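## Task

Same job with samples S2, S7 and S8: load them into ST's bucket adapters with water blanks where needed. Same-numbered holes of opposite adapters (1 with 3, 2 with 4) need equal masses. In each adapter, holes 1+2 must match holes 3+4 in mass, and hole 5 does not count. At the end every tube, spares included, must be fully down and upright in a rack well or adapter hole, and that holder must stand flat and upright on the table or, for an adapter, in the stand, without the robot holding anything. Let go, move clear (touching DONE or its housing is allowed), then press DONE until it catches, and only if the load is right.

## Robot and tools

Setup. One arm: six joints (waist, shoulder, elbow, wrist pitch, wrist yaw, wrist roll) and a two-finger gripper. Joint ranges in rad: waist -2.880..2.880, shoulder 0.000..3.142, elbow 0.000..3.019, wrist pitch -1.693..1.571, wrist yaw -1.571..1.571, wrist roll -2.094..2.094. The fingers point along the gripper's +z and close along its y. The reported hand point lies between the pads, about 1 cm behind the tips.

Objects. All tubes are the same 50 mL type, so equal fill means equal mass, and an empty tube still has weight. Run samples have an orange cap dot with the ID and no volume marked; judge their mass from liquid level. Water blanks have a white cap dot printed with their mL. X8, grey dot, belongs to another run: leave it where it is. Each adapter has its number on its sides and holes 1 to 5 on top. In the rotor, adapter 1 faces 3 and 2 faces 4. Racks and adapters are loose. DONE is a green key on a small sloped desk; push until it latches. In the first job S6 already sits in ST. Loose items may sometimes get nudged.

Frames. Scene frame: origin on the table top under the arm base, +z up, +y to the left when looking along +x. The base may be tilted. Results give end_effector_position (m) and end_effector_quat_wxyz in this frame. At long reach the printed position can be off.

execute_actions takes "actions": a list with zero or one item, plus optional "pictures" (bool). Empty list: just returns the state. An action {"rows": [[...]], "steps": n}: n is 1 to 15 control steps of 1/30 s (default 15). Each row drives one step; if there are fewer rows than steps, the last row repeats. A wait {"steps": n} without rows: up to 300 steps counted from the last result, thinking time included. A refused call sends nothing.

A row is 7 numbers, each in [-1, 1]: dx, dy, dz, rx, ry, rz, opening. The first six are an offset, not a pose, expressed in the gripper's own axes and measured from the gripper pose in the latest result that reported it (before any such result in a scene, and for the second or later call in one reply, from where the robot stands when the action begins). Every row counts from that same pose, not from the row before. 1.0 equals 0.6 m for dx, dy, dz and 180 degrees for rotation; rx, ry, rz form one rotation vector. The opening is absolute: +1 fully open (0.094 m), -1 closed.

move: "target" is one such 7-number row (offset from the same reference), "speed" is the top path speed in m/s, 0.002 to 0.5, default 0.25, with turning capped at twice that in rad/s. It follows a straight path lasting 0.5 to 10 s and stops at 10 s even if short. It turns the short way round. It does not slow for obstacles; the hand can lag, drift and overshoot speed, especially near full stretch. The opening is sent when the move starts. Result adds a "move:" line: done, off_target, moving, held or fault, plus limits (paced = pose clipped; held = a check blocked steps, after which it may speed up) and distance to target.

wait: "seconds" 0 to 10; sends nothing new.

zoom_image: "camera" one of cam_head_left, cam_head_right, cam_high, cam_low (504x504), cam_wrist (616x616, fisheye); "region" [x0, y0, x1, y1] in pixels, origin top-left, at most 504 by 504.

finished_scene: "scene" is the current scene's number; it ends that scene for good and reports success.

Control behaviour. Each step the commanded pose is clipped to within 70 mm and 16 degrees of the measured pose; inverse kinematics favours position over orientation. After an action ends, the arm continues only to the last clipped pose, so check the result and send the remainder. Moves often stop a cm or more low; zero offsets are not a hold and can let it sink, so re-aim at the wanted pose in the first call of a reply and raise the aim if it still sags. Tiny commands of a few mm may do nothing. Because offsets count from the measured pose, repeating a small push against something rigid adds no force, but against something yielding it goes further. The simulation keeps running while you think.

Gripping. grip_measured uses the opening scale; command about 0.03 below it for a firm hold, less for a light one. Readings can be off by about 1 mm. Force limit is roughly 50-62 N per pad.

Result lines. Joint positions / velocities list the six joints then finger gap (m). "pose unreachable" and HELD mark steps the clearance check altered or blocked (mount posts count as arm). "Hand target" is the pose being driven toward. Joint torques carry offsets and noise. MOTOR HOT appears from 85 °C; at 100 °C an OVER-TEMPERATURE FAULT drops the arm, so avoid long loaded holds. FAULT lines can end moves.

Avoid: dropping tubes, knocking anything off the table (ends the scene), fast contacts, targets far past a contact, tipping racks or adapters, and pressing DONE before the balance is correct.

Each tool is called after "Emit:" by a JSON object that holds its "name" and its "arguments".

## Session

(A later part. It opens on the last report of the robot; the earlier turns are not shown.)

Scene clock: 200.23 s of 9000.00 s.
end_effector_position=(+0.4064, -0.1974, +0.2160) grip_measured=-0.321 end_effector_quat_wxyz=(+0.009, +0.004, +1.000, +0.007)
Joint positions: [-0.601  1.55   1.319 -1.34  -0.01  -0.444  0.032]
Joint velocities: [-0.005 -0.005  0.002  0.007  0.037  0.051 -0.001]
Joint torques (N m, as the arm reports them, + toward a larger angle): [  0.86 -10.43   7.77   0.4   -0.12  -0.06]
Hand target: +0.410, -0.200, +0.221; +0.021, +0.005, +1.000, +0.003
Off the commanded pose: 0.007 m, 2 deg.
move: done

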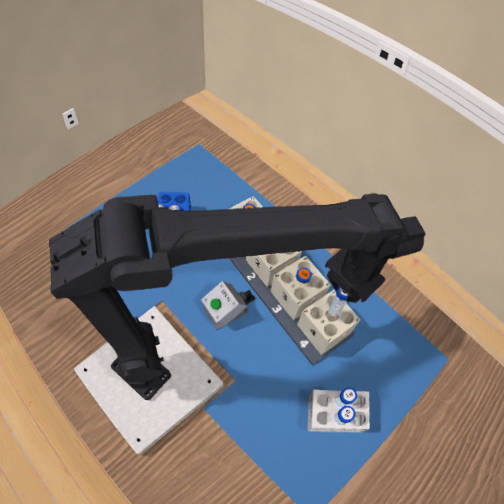

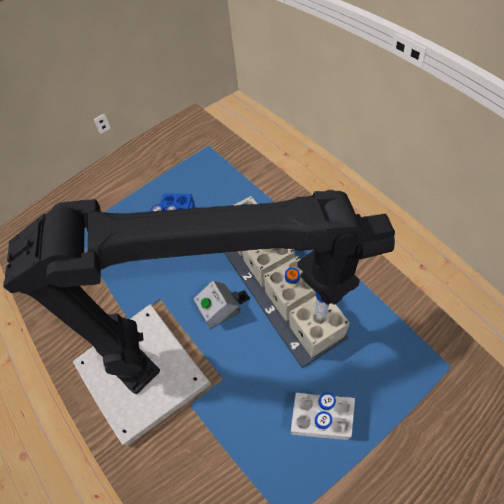

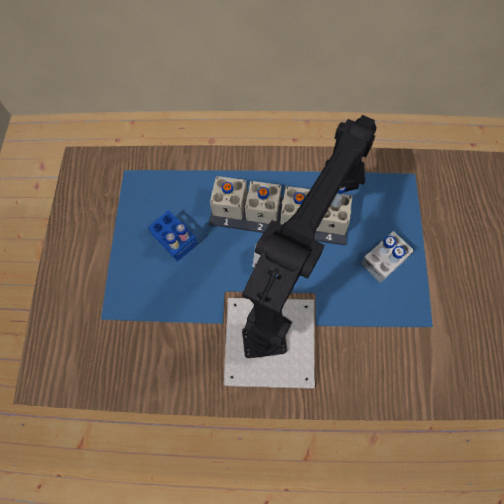

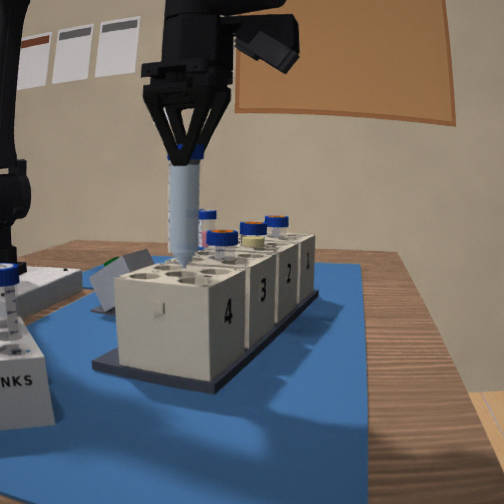

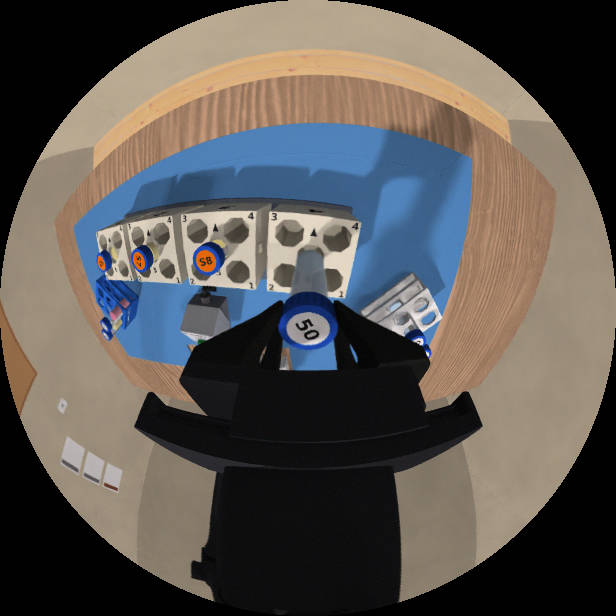

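Emit:
{"name": "move", "arguments": {"target": [-0.004,-0.008,0.055,0.005,-0.003,0,-0.35], "speed": 0.03}}

Emit:
{"name": "move", "arguments": {"target": [-0.004,-0.004,0.11,0,0,0,-0.35], "speed": 0.04}}

Scene clock: 203.97 s of 9000.00 s.
end_effector_position=(+0.4051, -0.1978, +0.1876) grip_measured=-0.321 end_effector_quat_wxyz=(+0.011, +0.004, +1.000, +0.001)
Joint positions: [-0.601  1.56   1.253 -1.254 -0.003 -0.444  0.032]
Joint velocities: [-0.024  0.015 -0.007 -0.012 -0.022 -0.007 -0.   ]
Joint torques (N m, as the arm reports them, + toward a larger angle): [ 0.94 -9.32  7.63  0.54  0.08 -0.06]
Hand target: +0.409, -0.202, +0.183; +0.013, +0.004, +1.000, -0.001
Off the commanded pose: 0.007 m, 0 deg.
move: done

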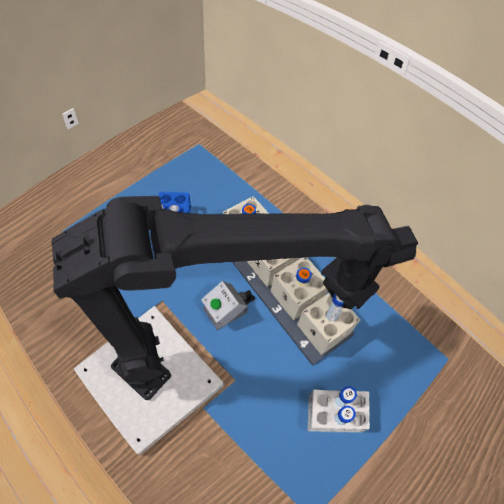

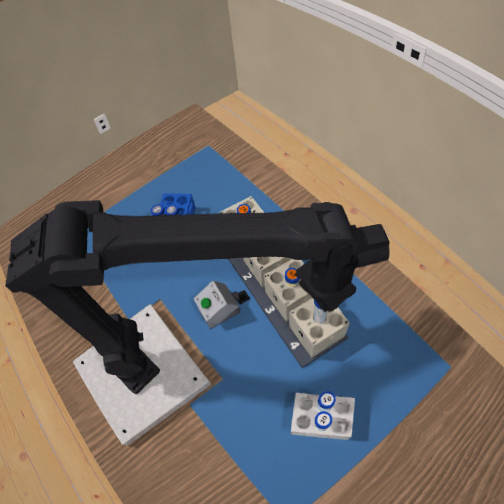

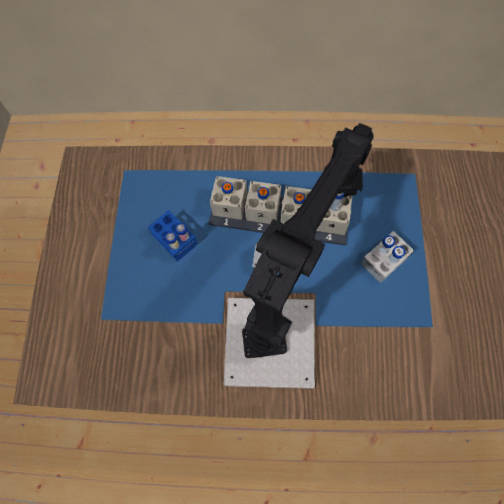

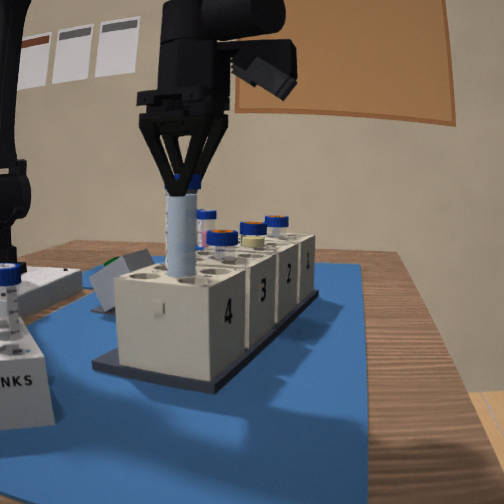

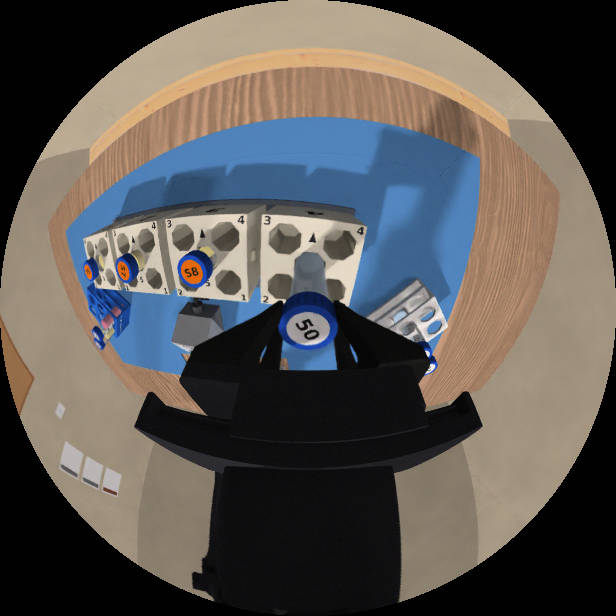

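Scene clock: 205.97 s of 9000.00 s.
end_effector_position=(+0.4052, -0.1981, +0.1272) grip_measured=-0.321 end_effector_quat_wxyz=(+0.010, +0.004, +1.000, +0.001)
Joint positions: [-0.602  1.621  1.157 -1.1   -0.    -0.444  0.032]
Joint velocities: [-0.005 -0.005 -0.012  0.002 -0.022 -0.007  0.001]
Joint torques (N m, as the arm reports them, + toward a larger angle): [ 0.88 -9.58  7.04  0.53 -0.08 -0.06]
Hand target: +0.409, -0.200, +0.121; +0.011, +0.004, +1.000, +0.001
Off the commanded pose: 0.007 m, 0 deg.
move: done

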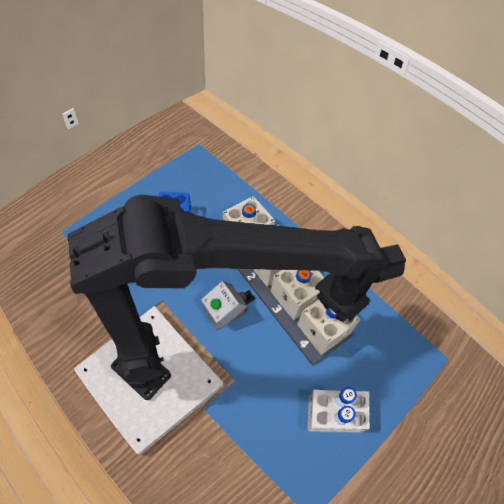

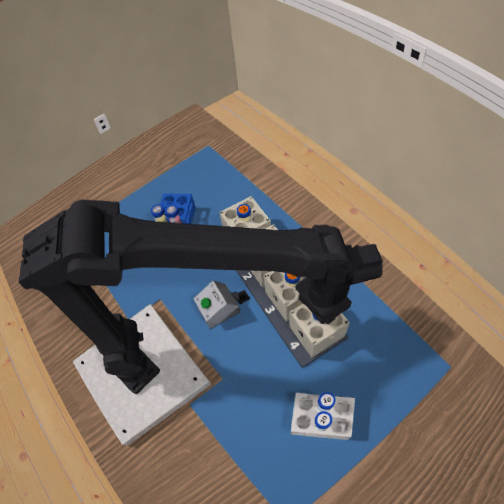

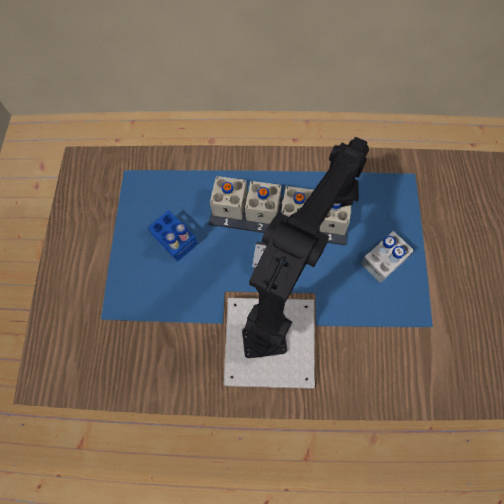

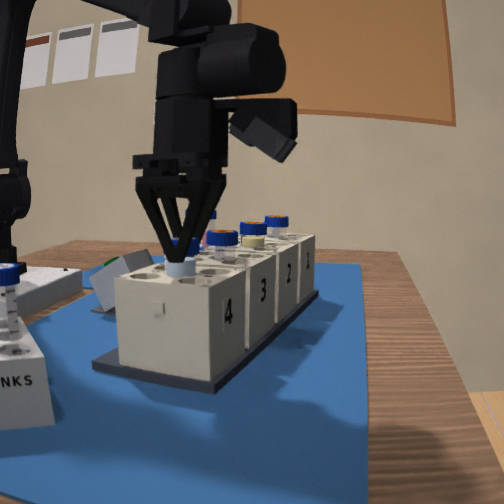

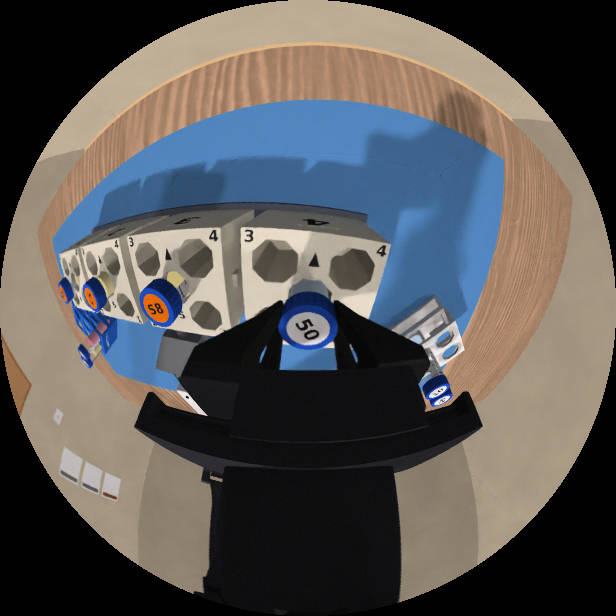

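Emit:
{"name": "move", "arguments": {"target": [0,0,0,0,0,0,0.15]}}

Emit:
{"name": "move", "arguments": {"target": [-0.02,-0.008,-0.13,0,-0.01,0,0.15], "speed": 0.15}}

Emit:
{"name": "move", "arguments": {"target": [0.345,0.343,0,0,-0.135,0,-1]}}

Emit:
{"name": "zoom_image", "arguments": {"camera": "cam_low", "region": [0,170,330,400]}}

Scene clock: 213.53 s of 9000.00 s.
end_effector_position=(+0.4051, -0.1980, +0.1271) grip_measured=+0.148 end_effector_quat_wxyz=(+0.009, +0.004, +1.000, +0.001)
Joint positions: [-0.602  1.621  1.157 -1.1   -0.    -0.444  0.054]
Joint velocities: [ 0.005 -0.005 -0.007  0.012  0.066 -0.081  0.   ]
Joint torques (N m, as the arm reports them, + toward a larger angle): [  1.13 -10.66   6.86  -0.08  -0.01  -0.03]
Hand target: +0.405, -0.198, +0.127; +0.010, +0.004, +1.000, +0.001
Off the commanded pose: 0.000 m, 0 deg.
After step 90, 3.87 s passed at rest.
move: done

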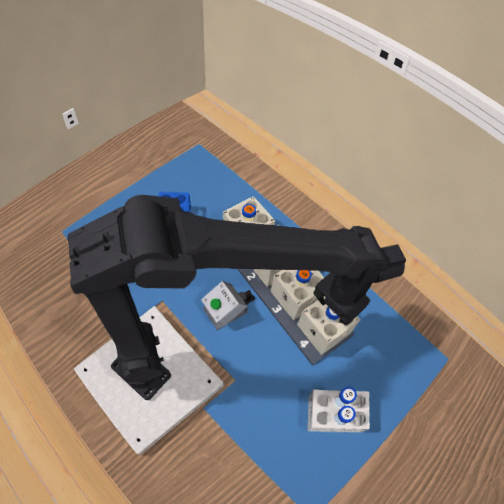

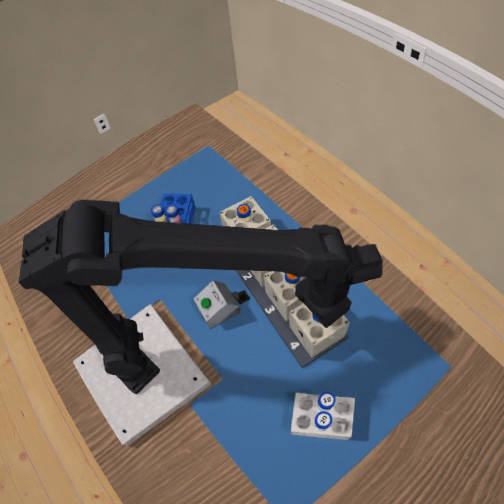

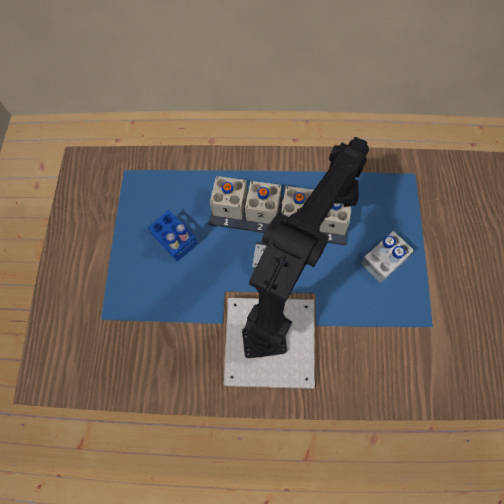

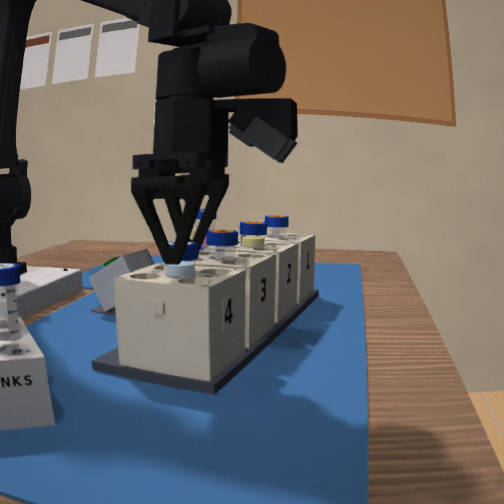

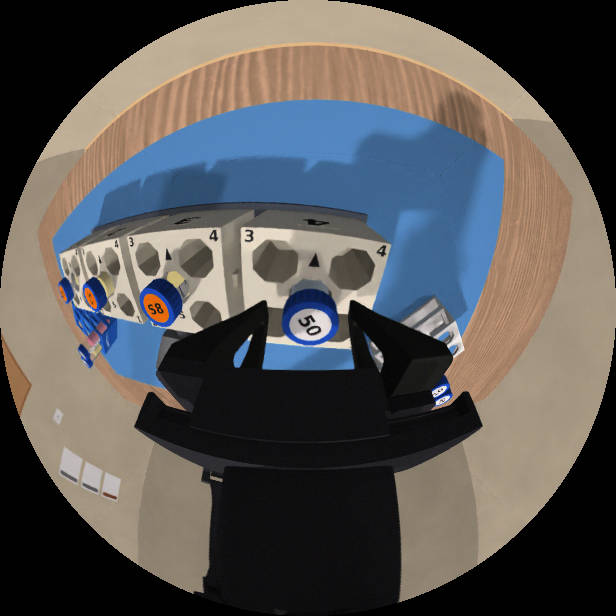

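Scene clock: 214.50 s of 9000.00 s.
end_effector_position=(+0.4056, -0.1970, +0.1865) grip_measured=+0.148 end_effector_quat_wxyz=(+0.007, +0.004, +1.000, +0.008)
Joint positions: [-0.602  1.569  1.261 -1.266 -0.01  -0.444  0.054]
Joint velocities: [-0.005 -0.015 -0.012 -0.017 -0.007 -0.007 -0.001]
Joint torques (N m, as the arm reports them, + toward a larger angle): [  0.86 -10.92  10.14  -0.52  -0.12  -0.07]
Hand target: +0.415, -0.202, +0.206; +0.025, +0.004, +1.000, +0.001
Off the commanded pose: 0.022 m, 2 deg.
move: off_target

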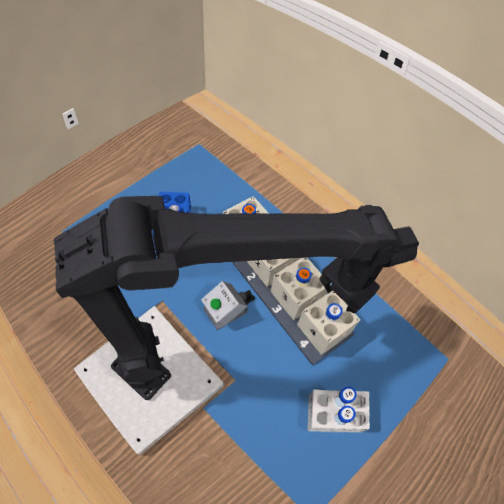

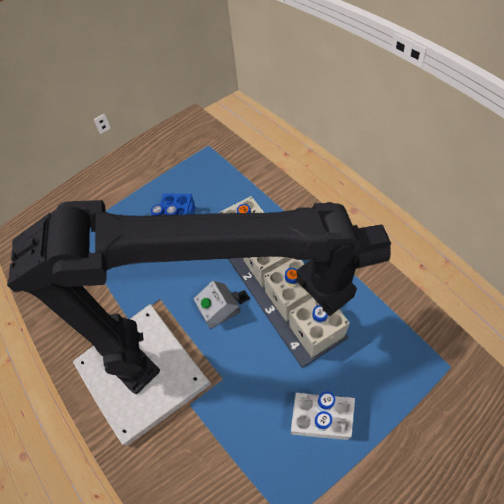

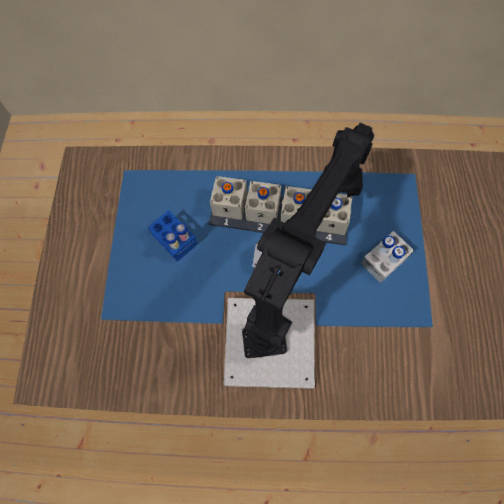

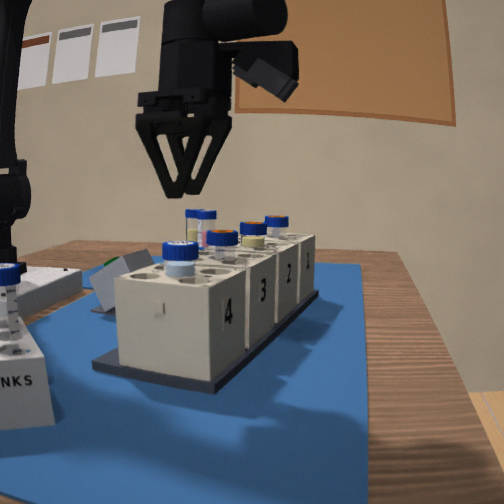

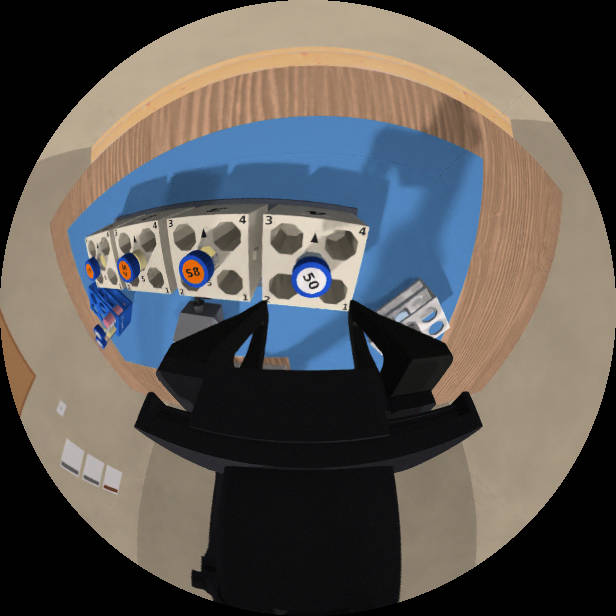

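Scene clock: 216.43 s of 9000.00 s.
end_effector_position=(+0.2027, +0.0126, +0.1859) grip_measured=-0.983 end_effector_quat_wxyz=(+0.223, +0.001, +0.975, +0.004)
Joint positions: [-0.051  0.489  0.497 -1.144  0.039  0.093  0.001]
Joint velocities: [-0.015 -0.024  0.007  0.007 -0.037  0.066 -0.001]
Joint torques (N m, as the arm reports them, + toward a larger angle): [1.5  2.48 8.62 0.24 0.17 0.04]
Hand target: +0.202, +0.013, +0.186; +0.216, +0.005, +0.976, +0.004
Off the commanded pose: 0.003 m, 1 deg.
move: done

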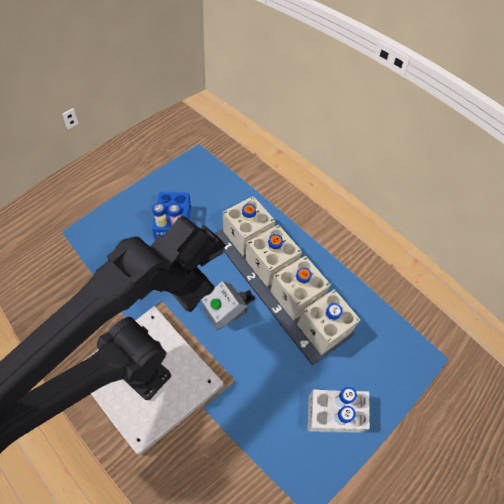

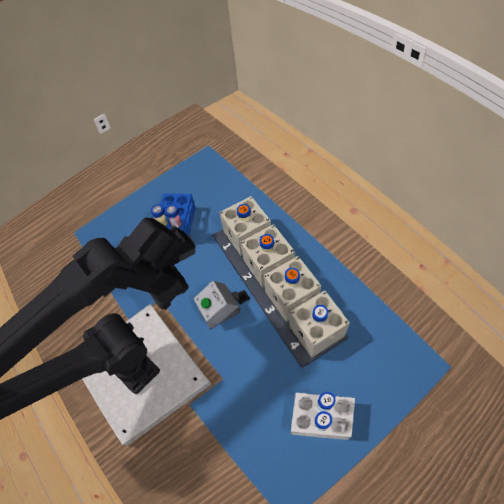

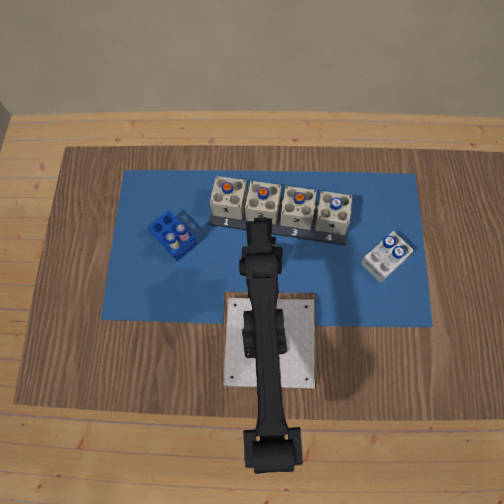

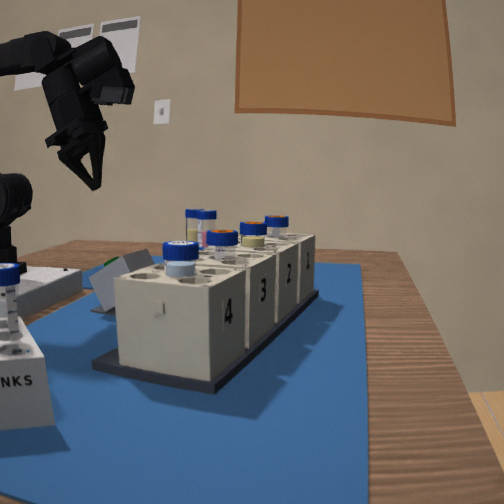

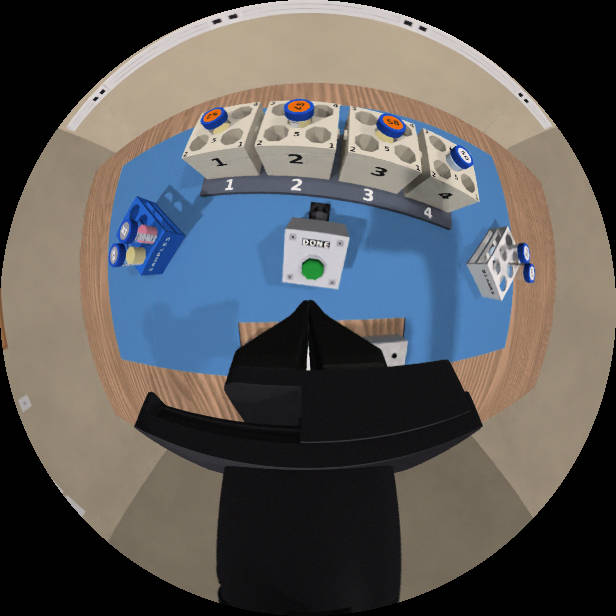

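Region (0, 170, 330, 400) of cam_low's 504x504 image, scaled by 1.527, with more detail than that image has; it fills the top 351 rows of this view, and the rest is white.

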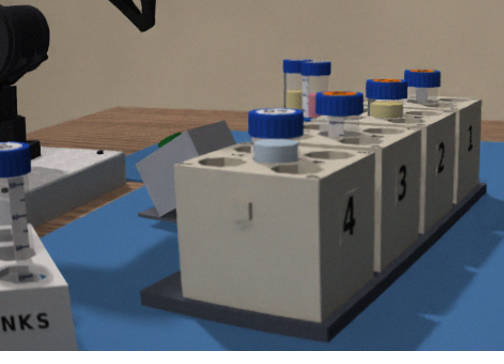

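Emit:
{"name": "move", "arguments": {"target": [0.056,-0.011,0.123,0,0,0,-1], "speed": 0.1}}

Scene clock: 219.57 s of 9000.00 s.
end_effector_position=(+0.2000, +0.0075, +0.1023) grip_measured=-0.983 end_effector_quat_wxyz=(+0.217, +0.004, +0.976, +0.004)
Joint positions: [-0.09   0.528  0.288 -0.907  0.022  0.062  0.001]
Joint velocities: [-0.015 -0.005  0.002  0.002 -0.022 -0.037  0.001]
Joint torques (N m, as the arm reports them, + toward a larger angle): [ 0.48  2.69  8.39  1.31 -0.07 -0.11]
Hand target: +0.205, +0.007, +0.105; +0.223, +0.002, +0.975, +0.004
Off the commanded pose: 0.005 m, 1 deg.
move: done

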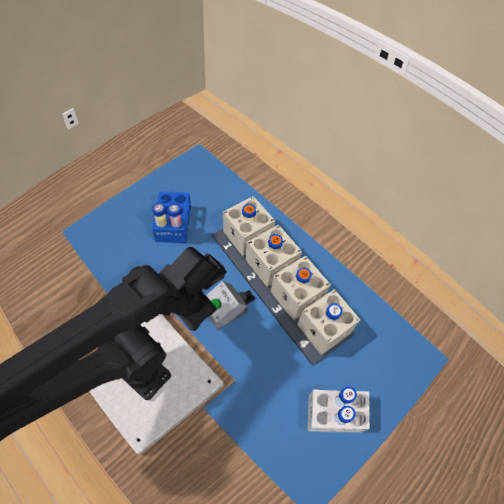

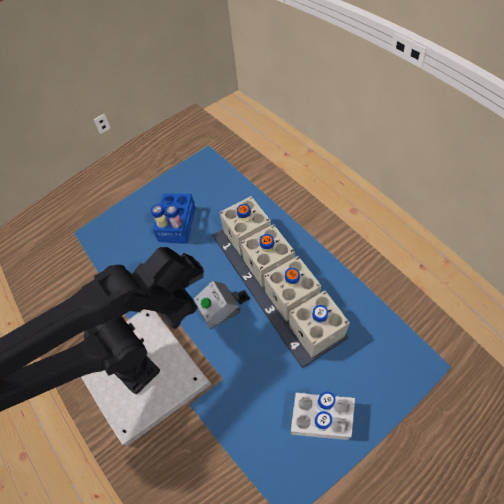

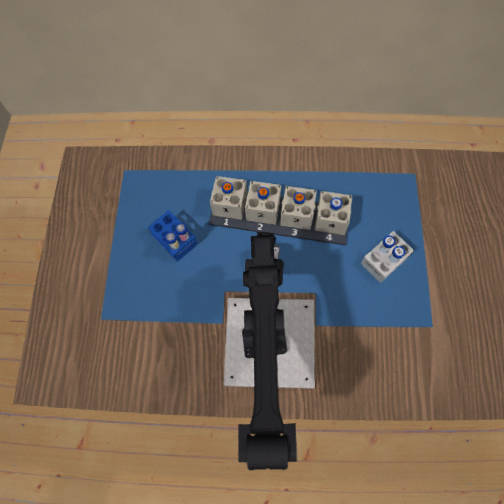

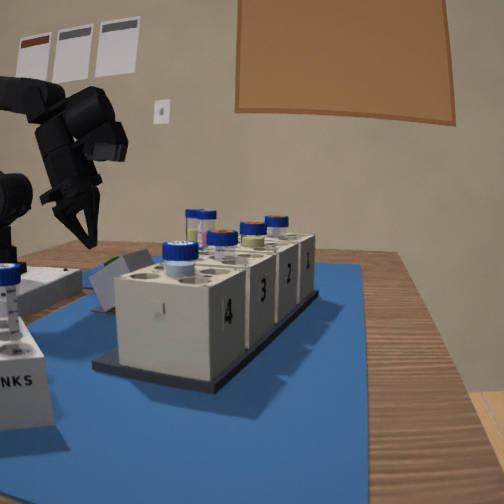

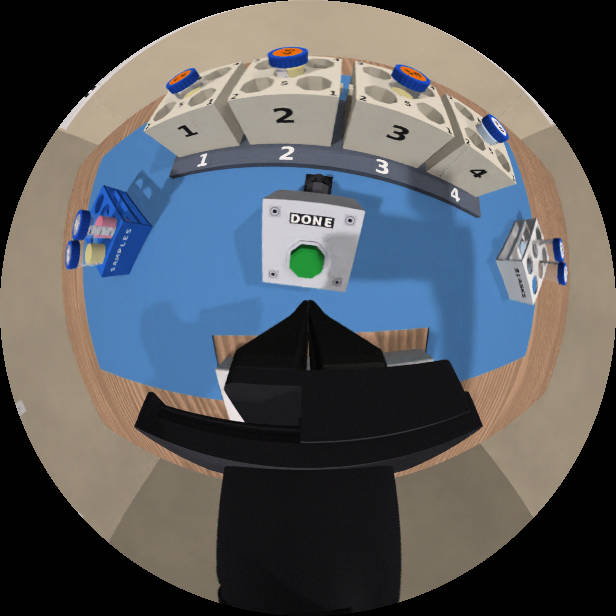

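Emit:
{"name": "move", "arguments": {"target": [-0.06,0,0.025,0,-0.014,0,-1], "speed": 0.04}}

Emit:
{"name": "zoom_image", "arguments": {"camera": "cam_low", "region": [60,180,200,320]}}

Scene clock: 223.47 s of 9000.00 s.
end_effector_position=(+0.2239, +0.0073, +0.0900) grip_measured=-0.983 end_effector_quat_wxyz=(+0.220, +0.005, +0.976, +0.003)
Joint positions: [-0.097  0.675  0.288 -0.754  0.022  0.056  0.001]
Joint velocities: [-0.005 -0.015 -0.012  0.002 -0.007 -0.037 -0.   ]
Joint torques (N m, as the arm reports them, + toward a larger angle): [ 0.33  1.52 10.06  1.32 -0.06 -0.13]
Hand target: +0.238, +0.007, +0.104; +0.238, +0.003, +0.971, +0.003
Off the commanded pose: 0.021 m, 2 deg.
move: off_target

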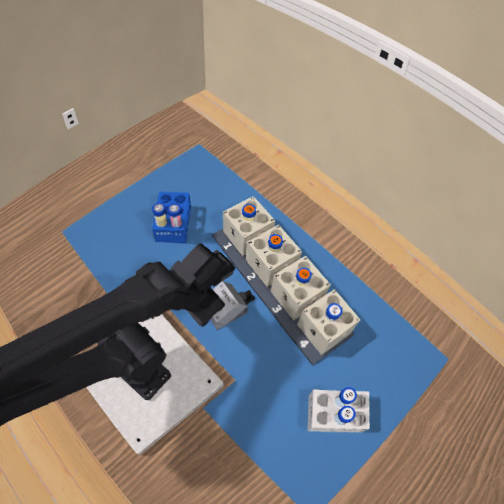

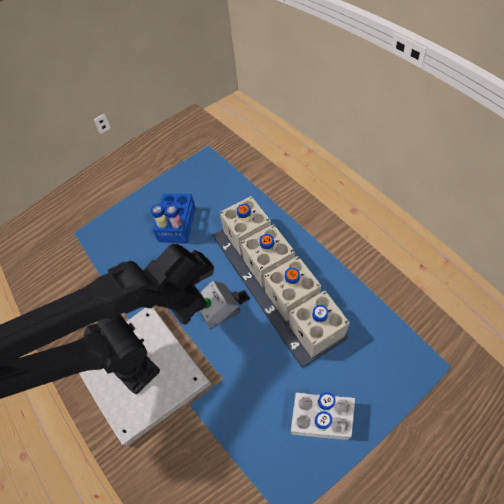

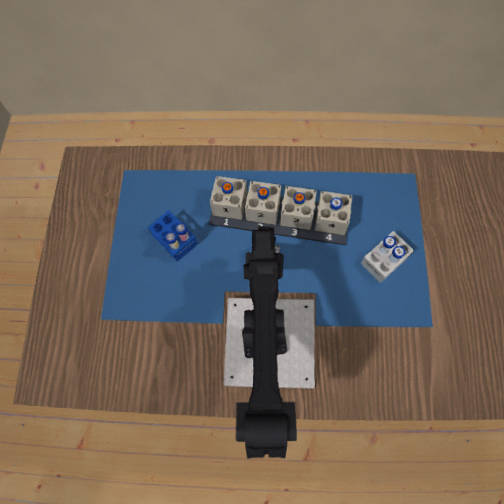

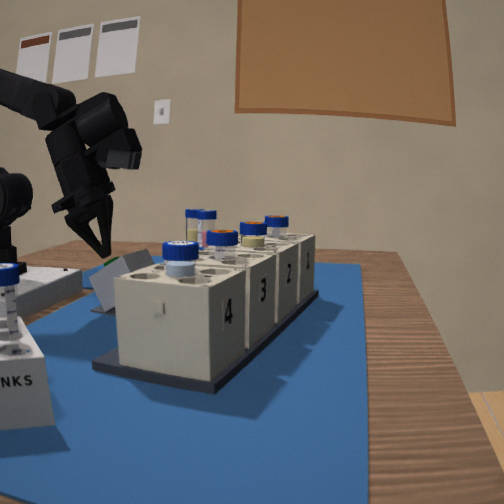

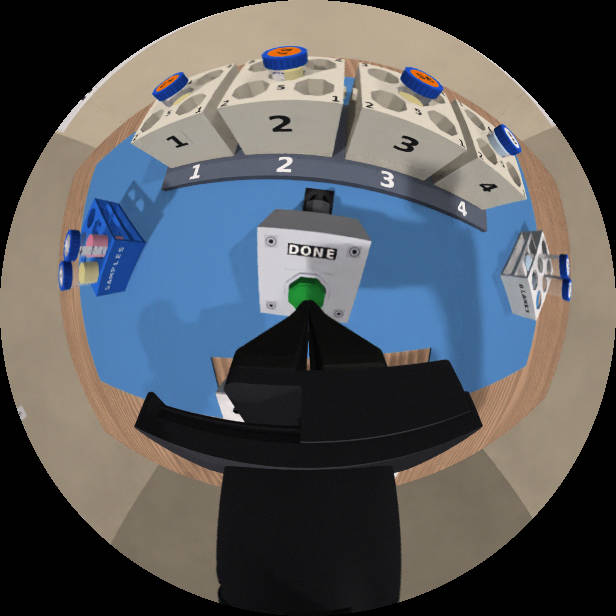

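Region (60, 180, 200, 320) of cam_low's 504x504 image, scaled by 3.600, with more detail than that image has.

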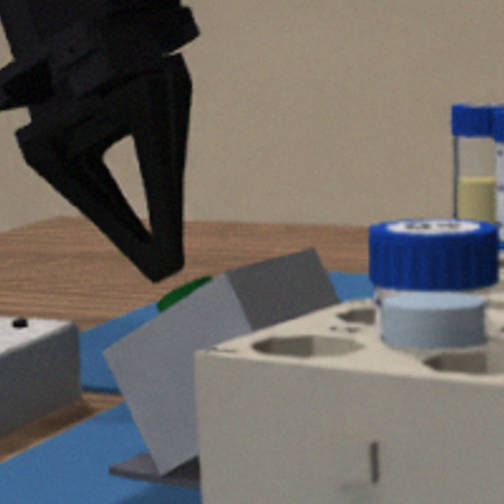

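Emit:
{"name": "move", "arguments": {"target": [-0.012,0,0.036,0,-0.006,0,-1], "speed": 0.03}}

Emit:
{"name": "zoom_image", "arguments": {"camera": "cam_low", "region": [60,180,200,320]}}

Scene clock: 226.27 s of 9000.00 s.
end_effector_position=(+0.2314, +0.0077, +0.0813) grip_measured=-0.983 end_effector_quat_wxyz=(+0.224, +0.005, +0.974, +0.003)
Joint positions: [-0.097  0.726  0.275 -0.68   0.022  0.056  0.001]
Joint velocities: [-0.015 -0.015 -0.002 -0.002 -0.037  0.022  0.   ]
Joint torques (N m, as the arm reports them, + toward a larger angle): no reading
move: unfinished (the scene ended)
The task's run has ended: the event that ends the task has happened.

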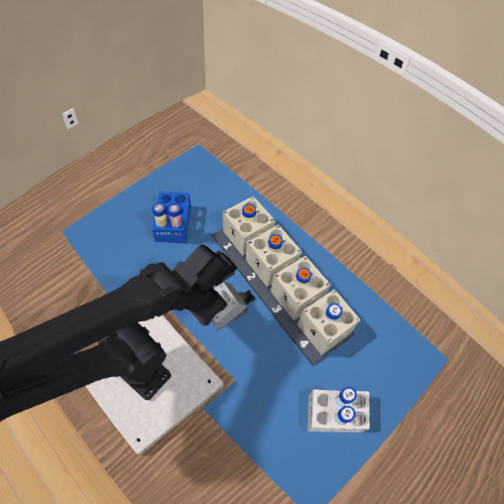

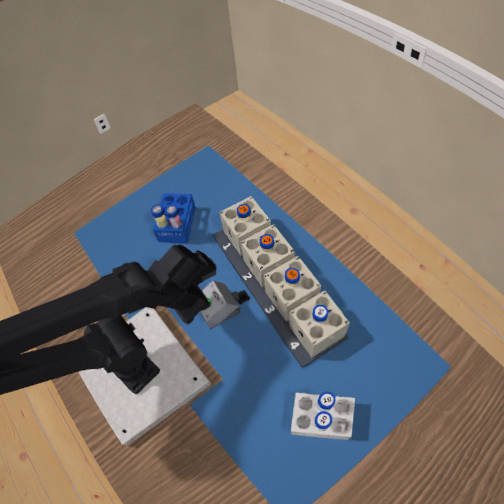

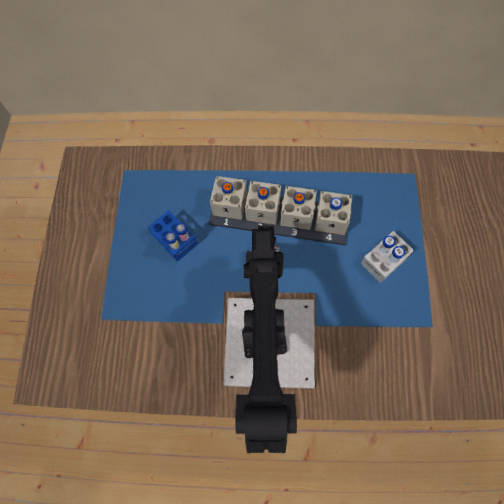

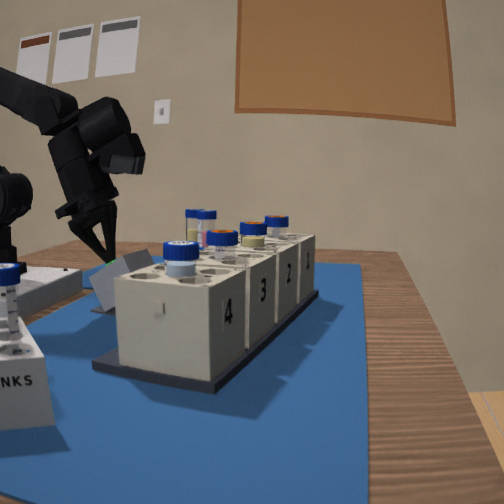

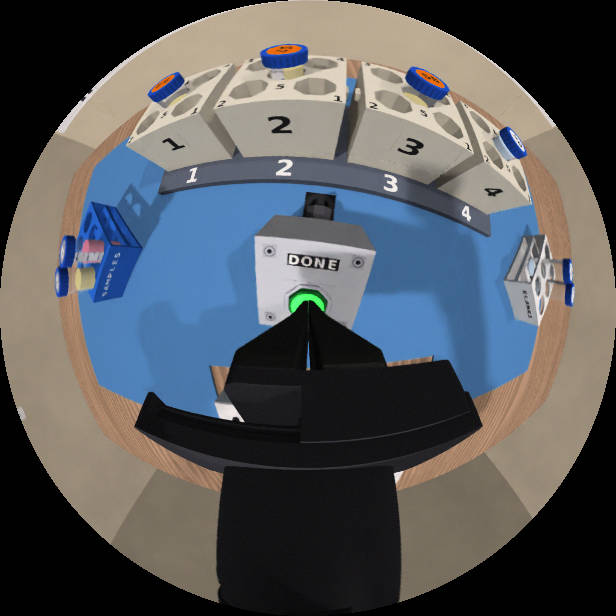

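Episode already finished.

Emit:
{"name": "finished_scene", "arguments": {"scene": 2}}

The scene is finished: the task was done.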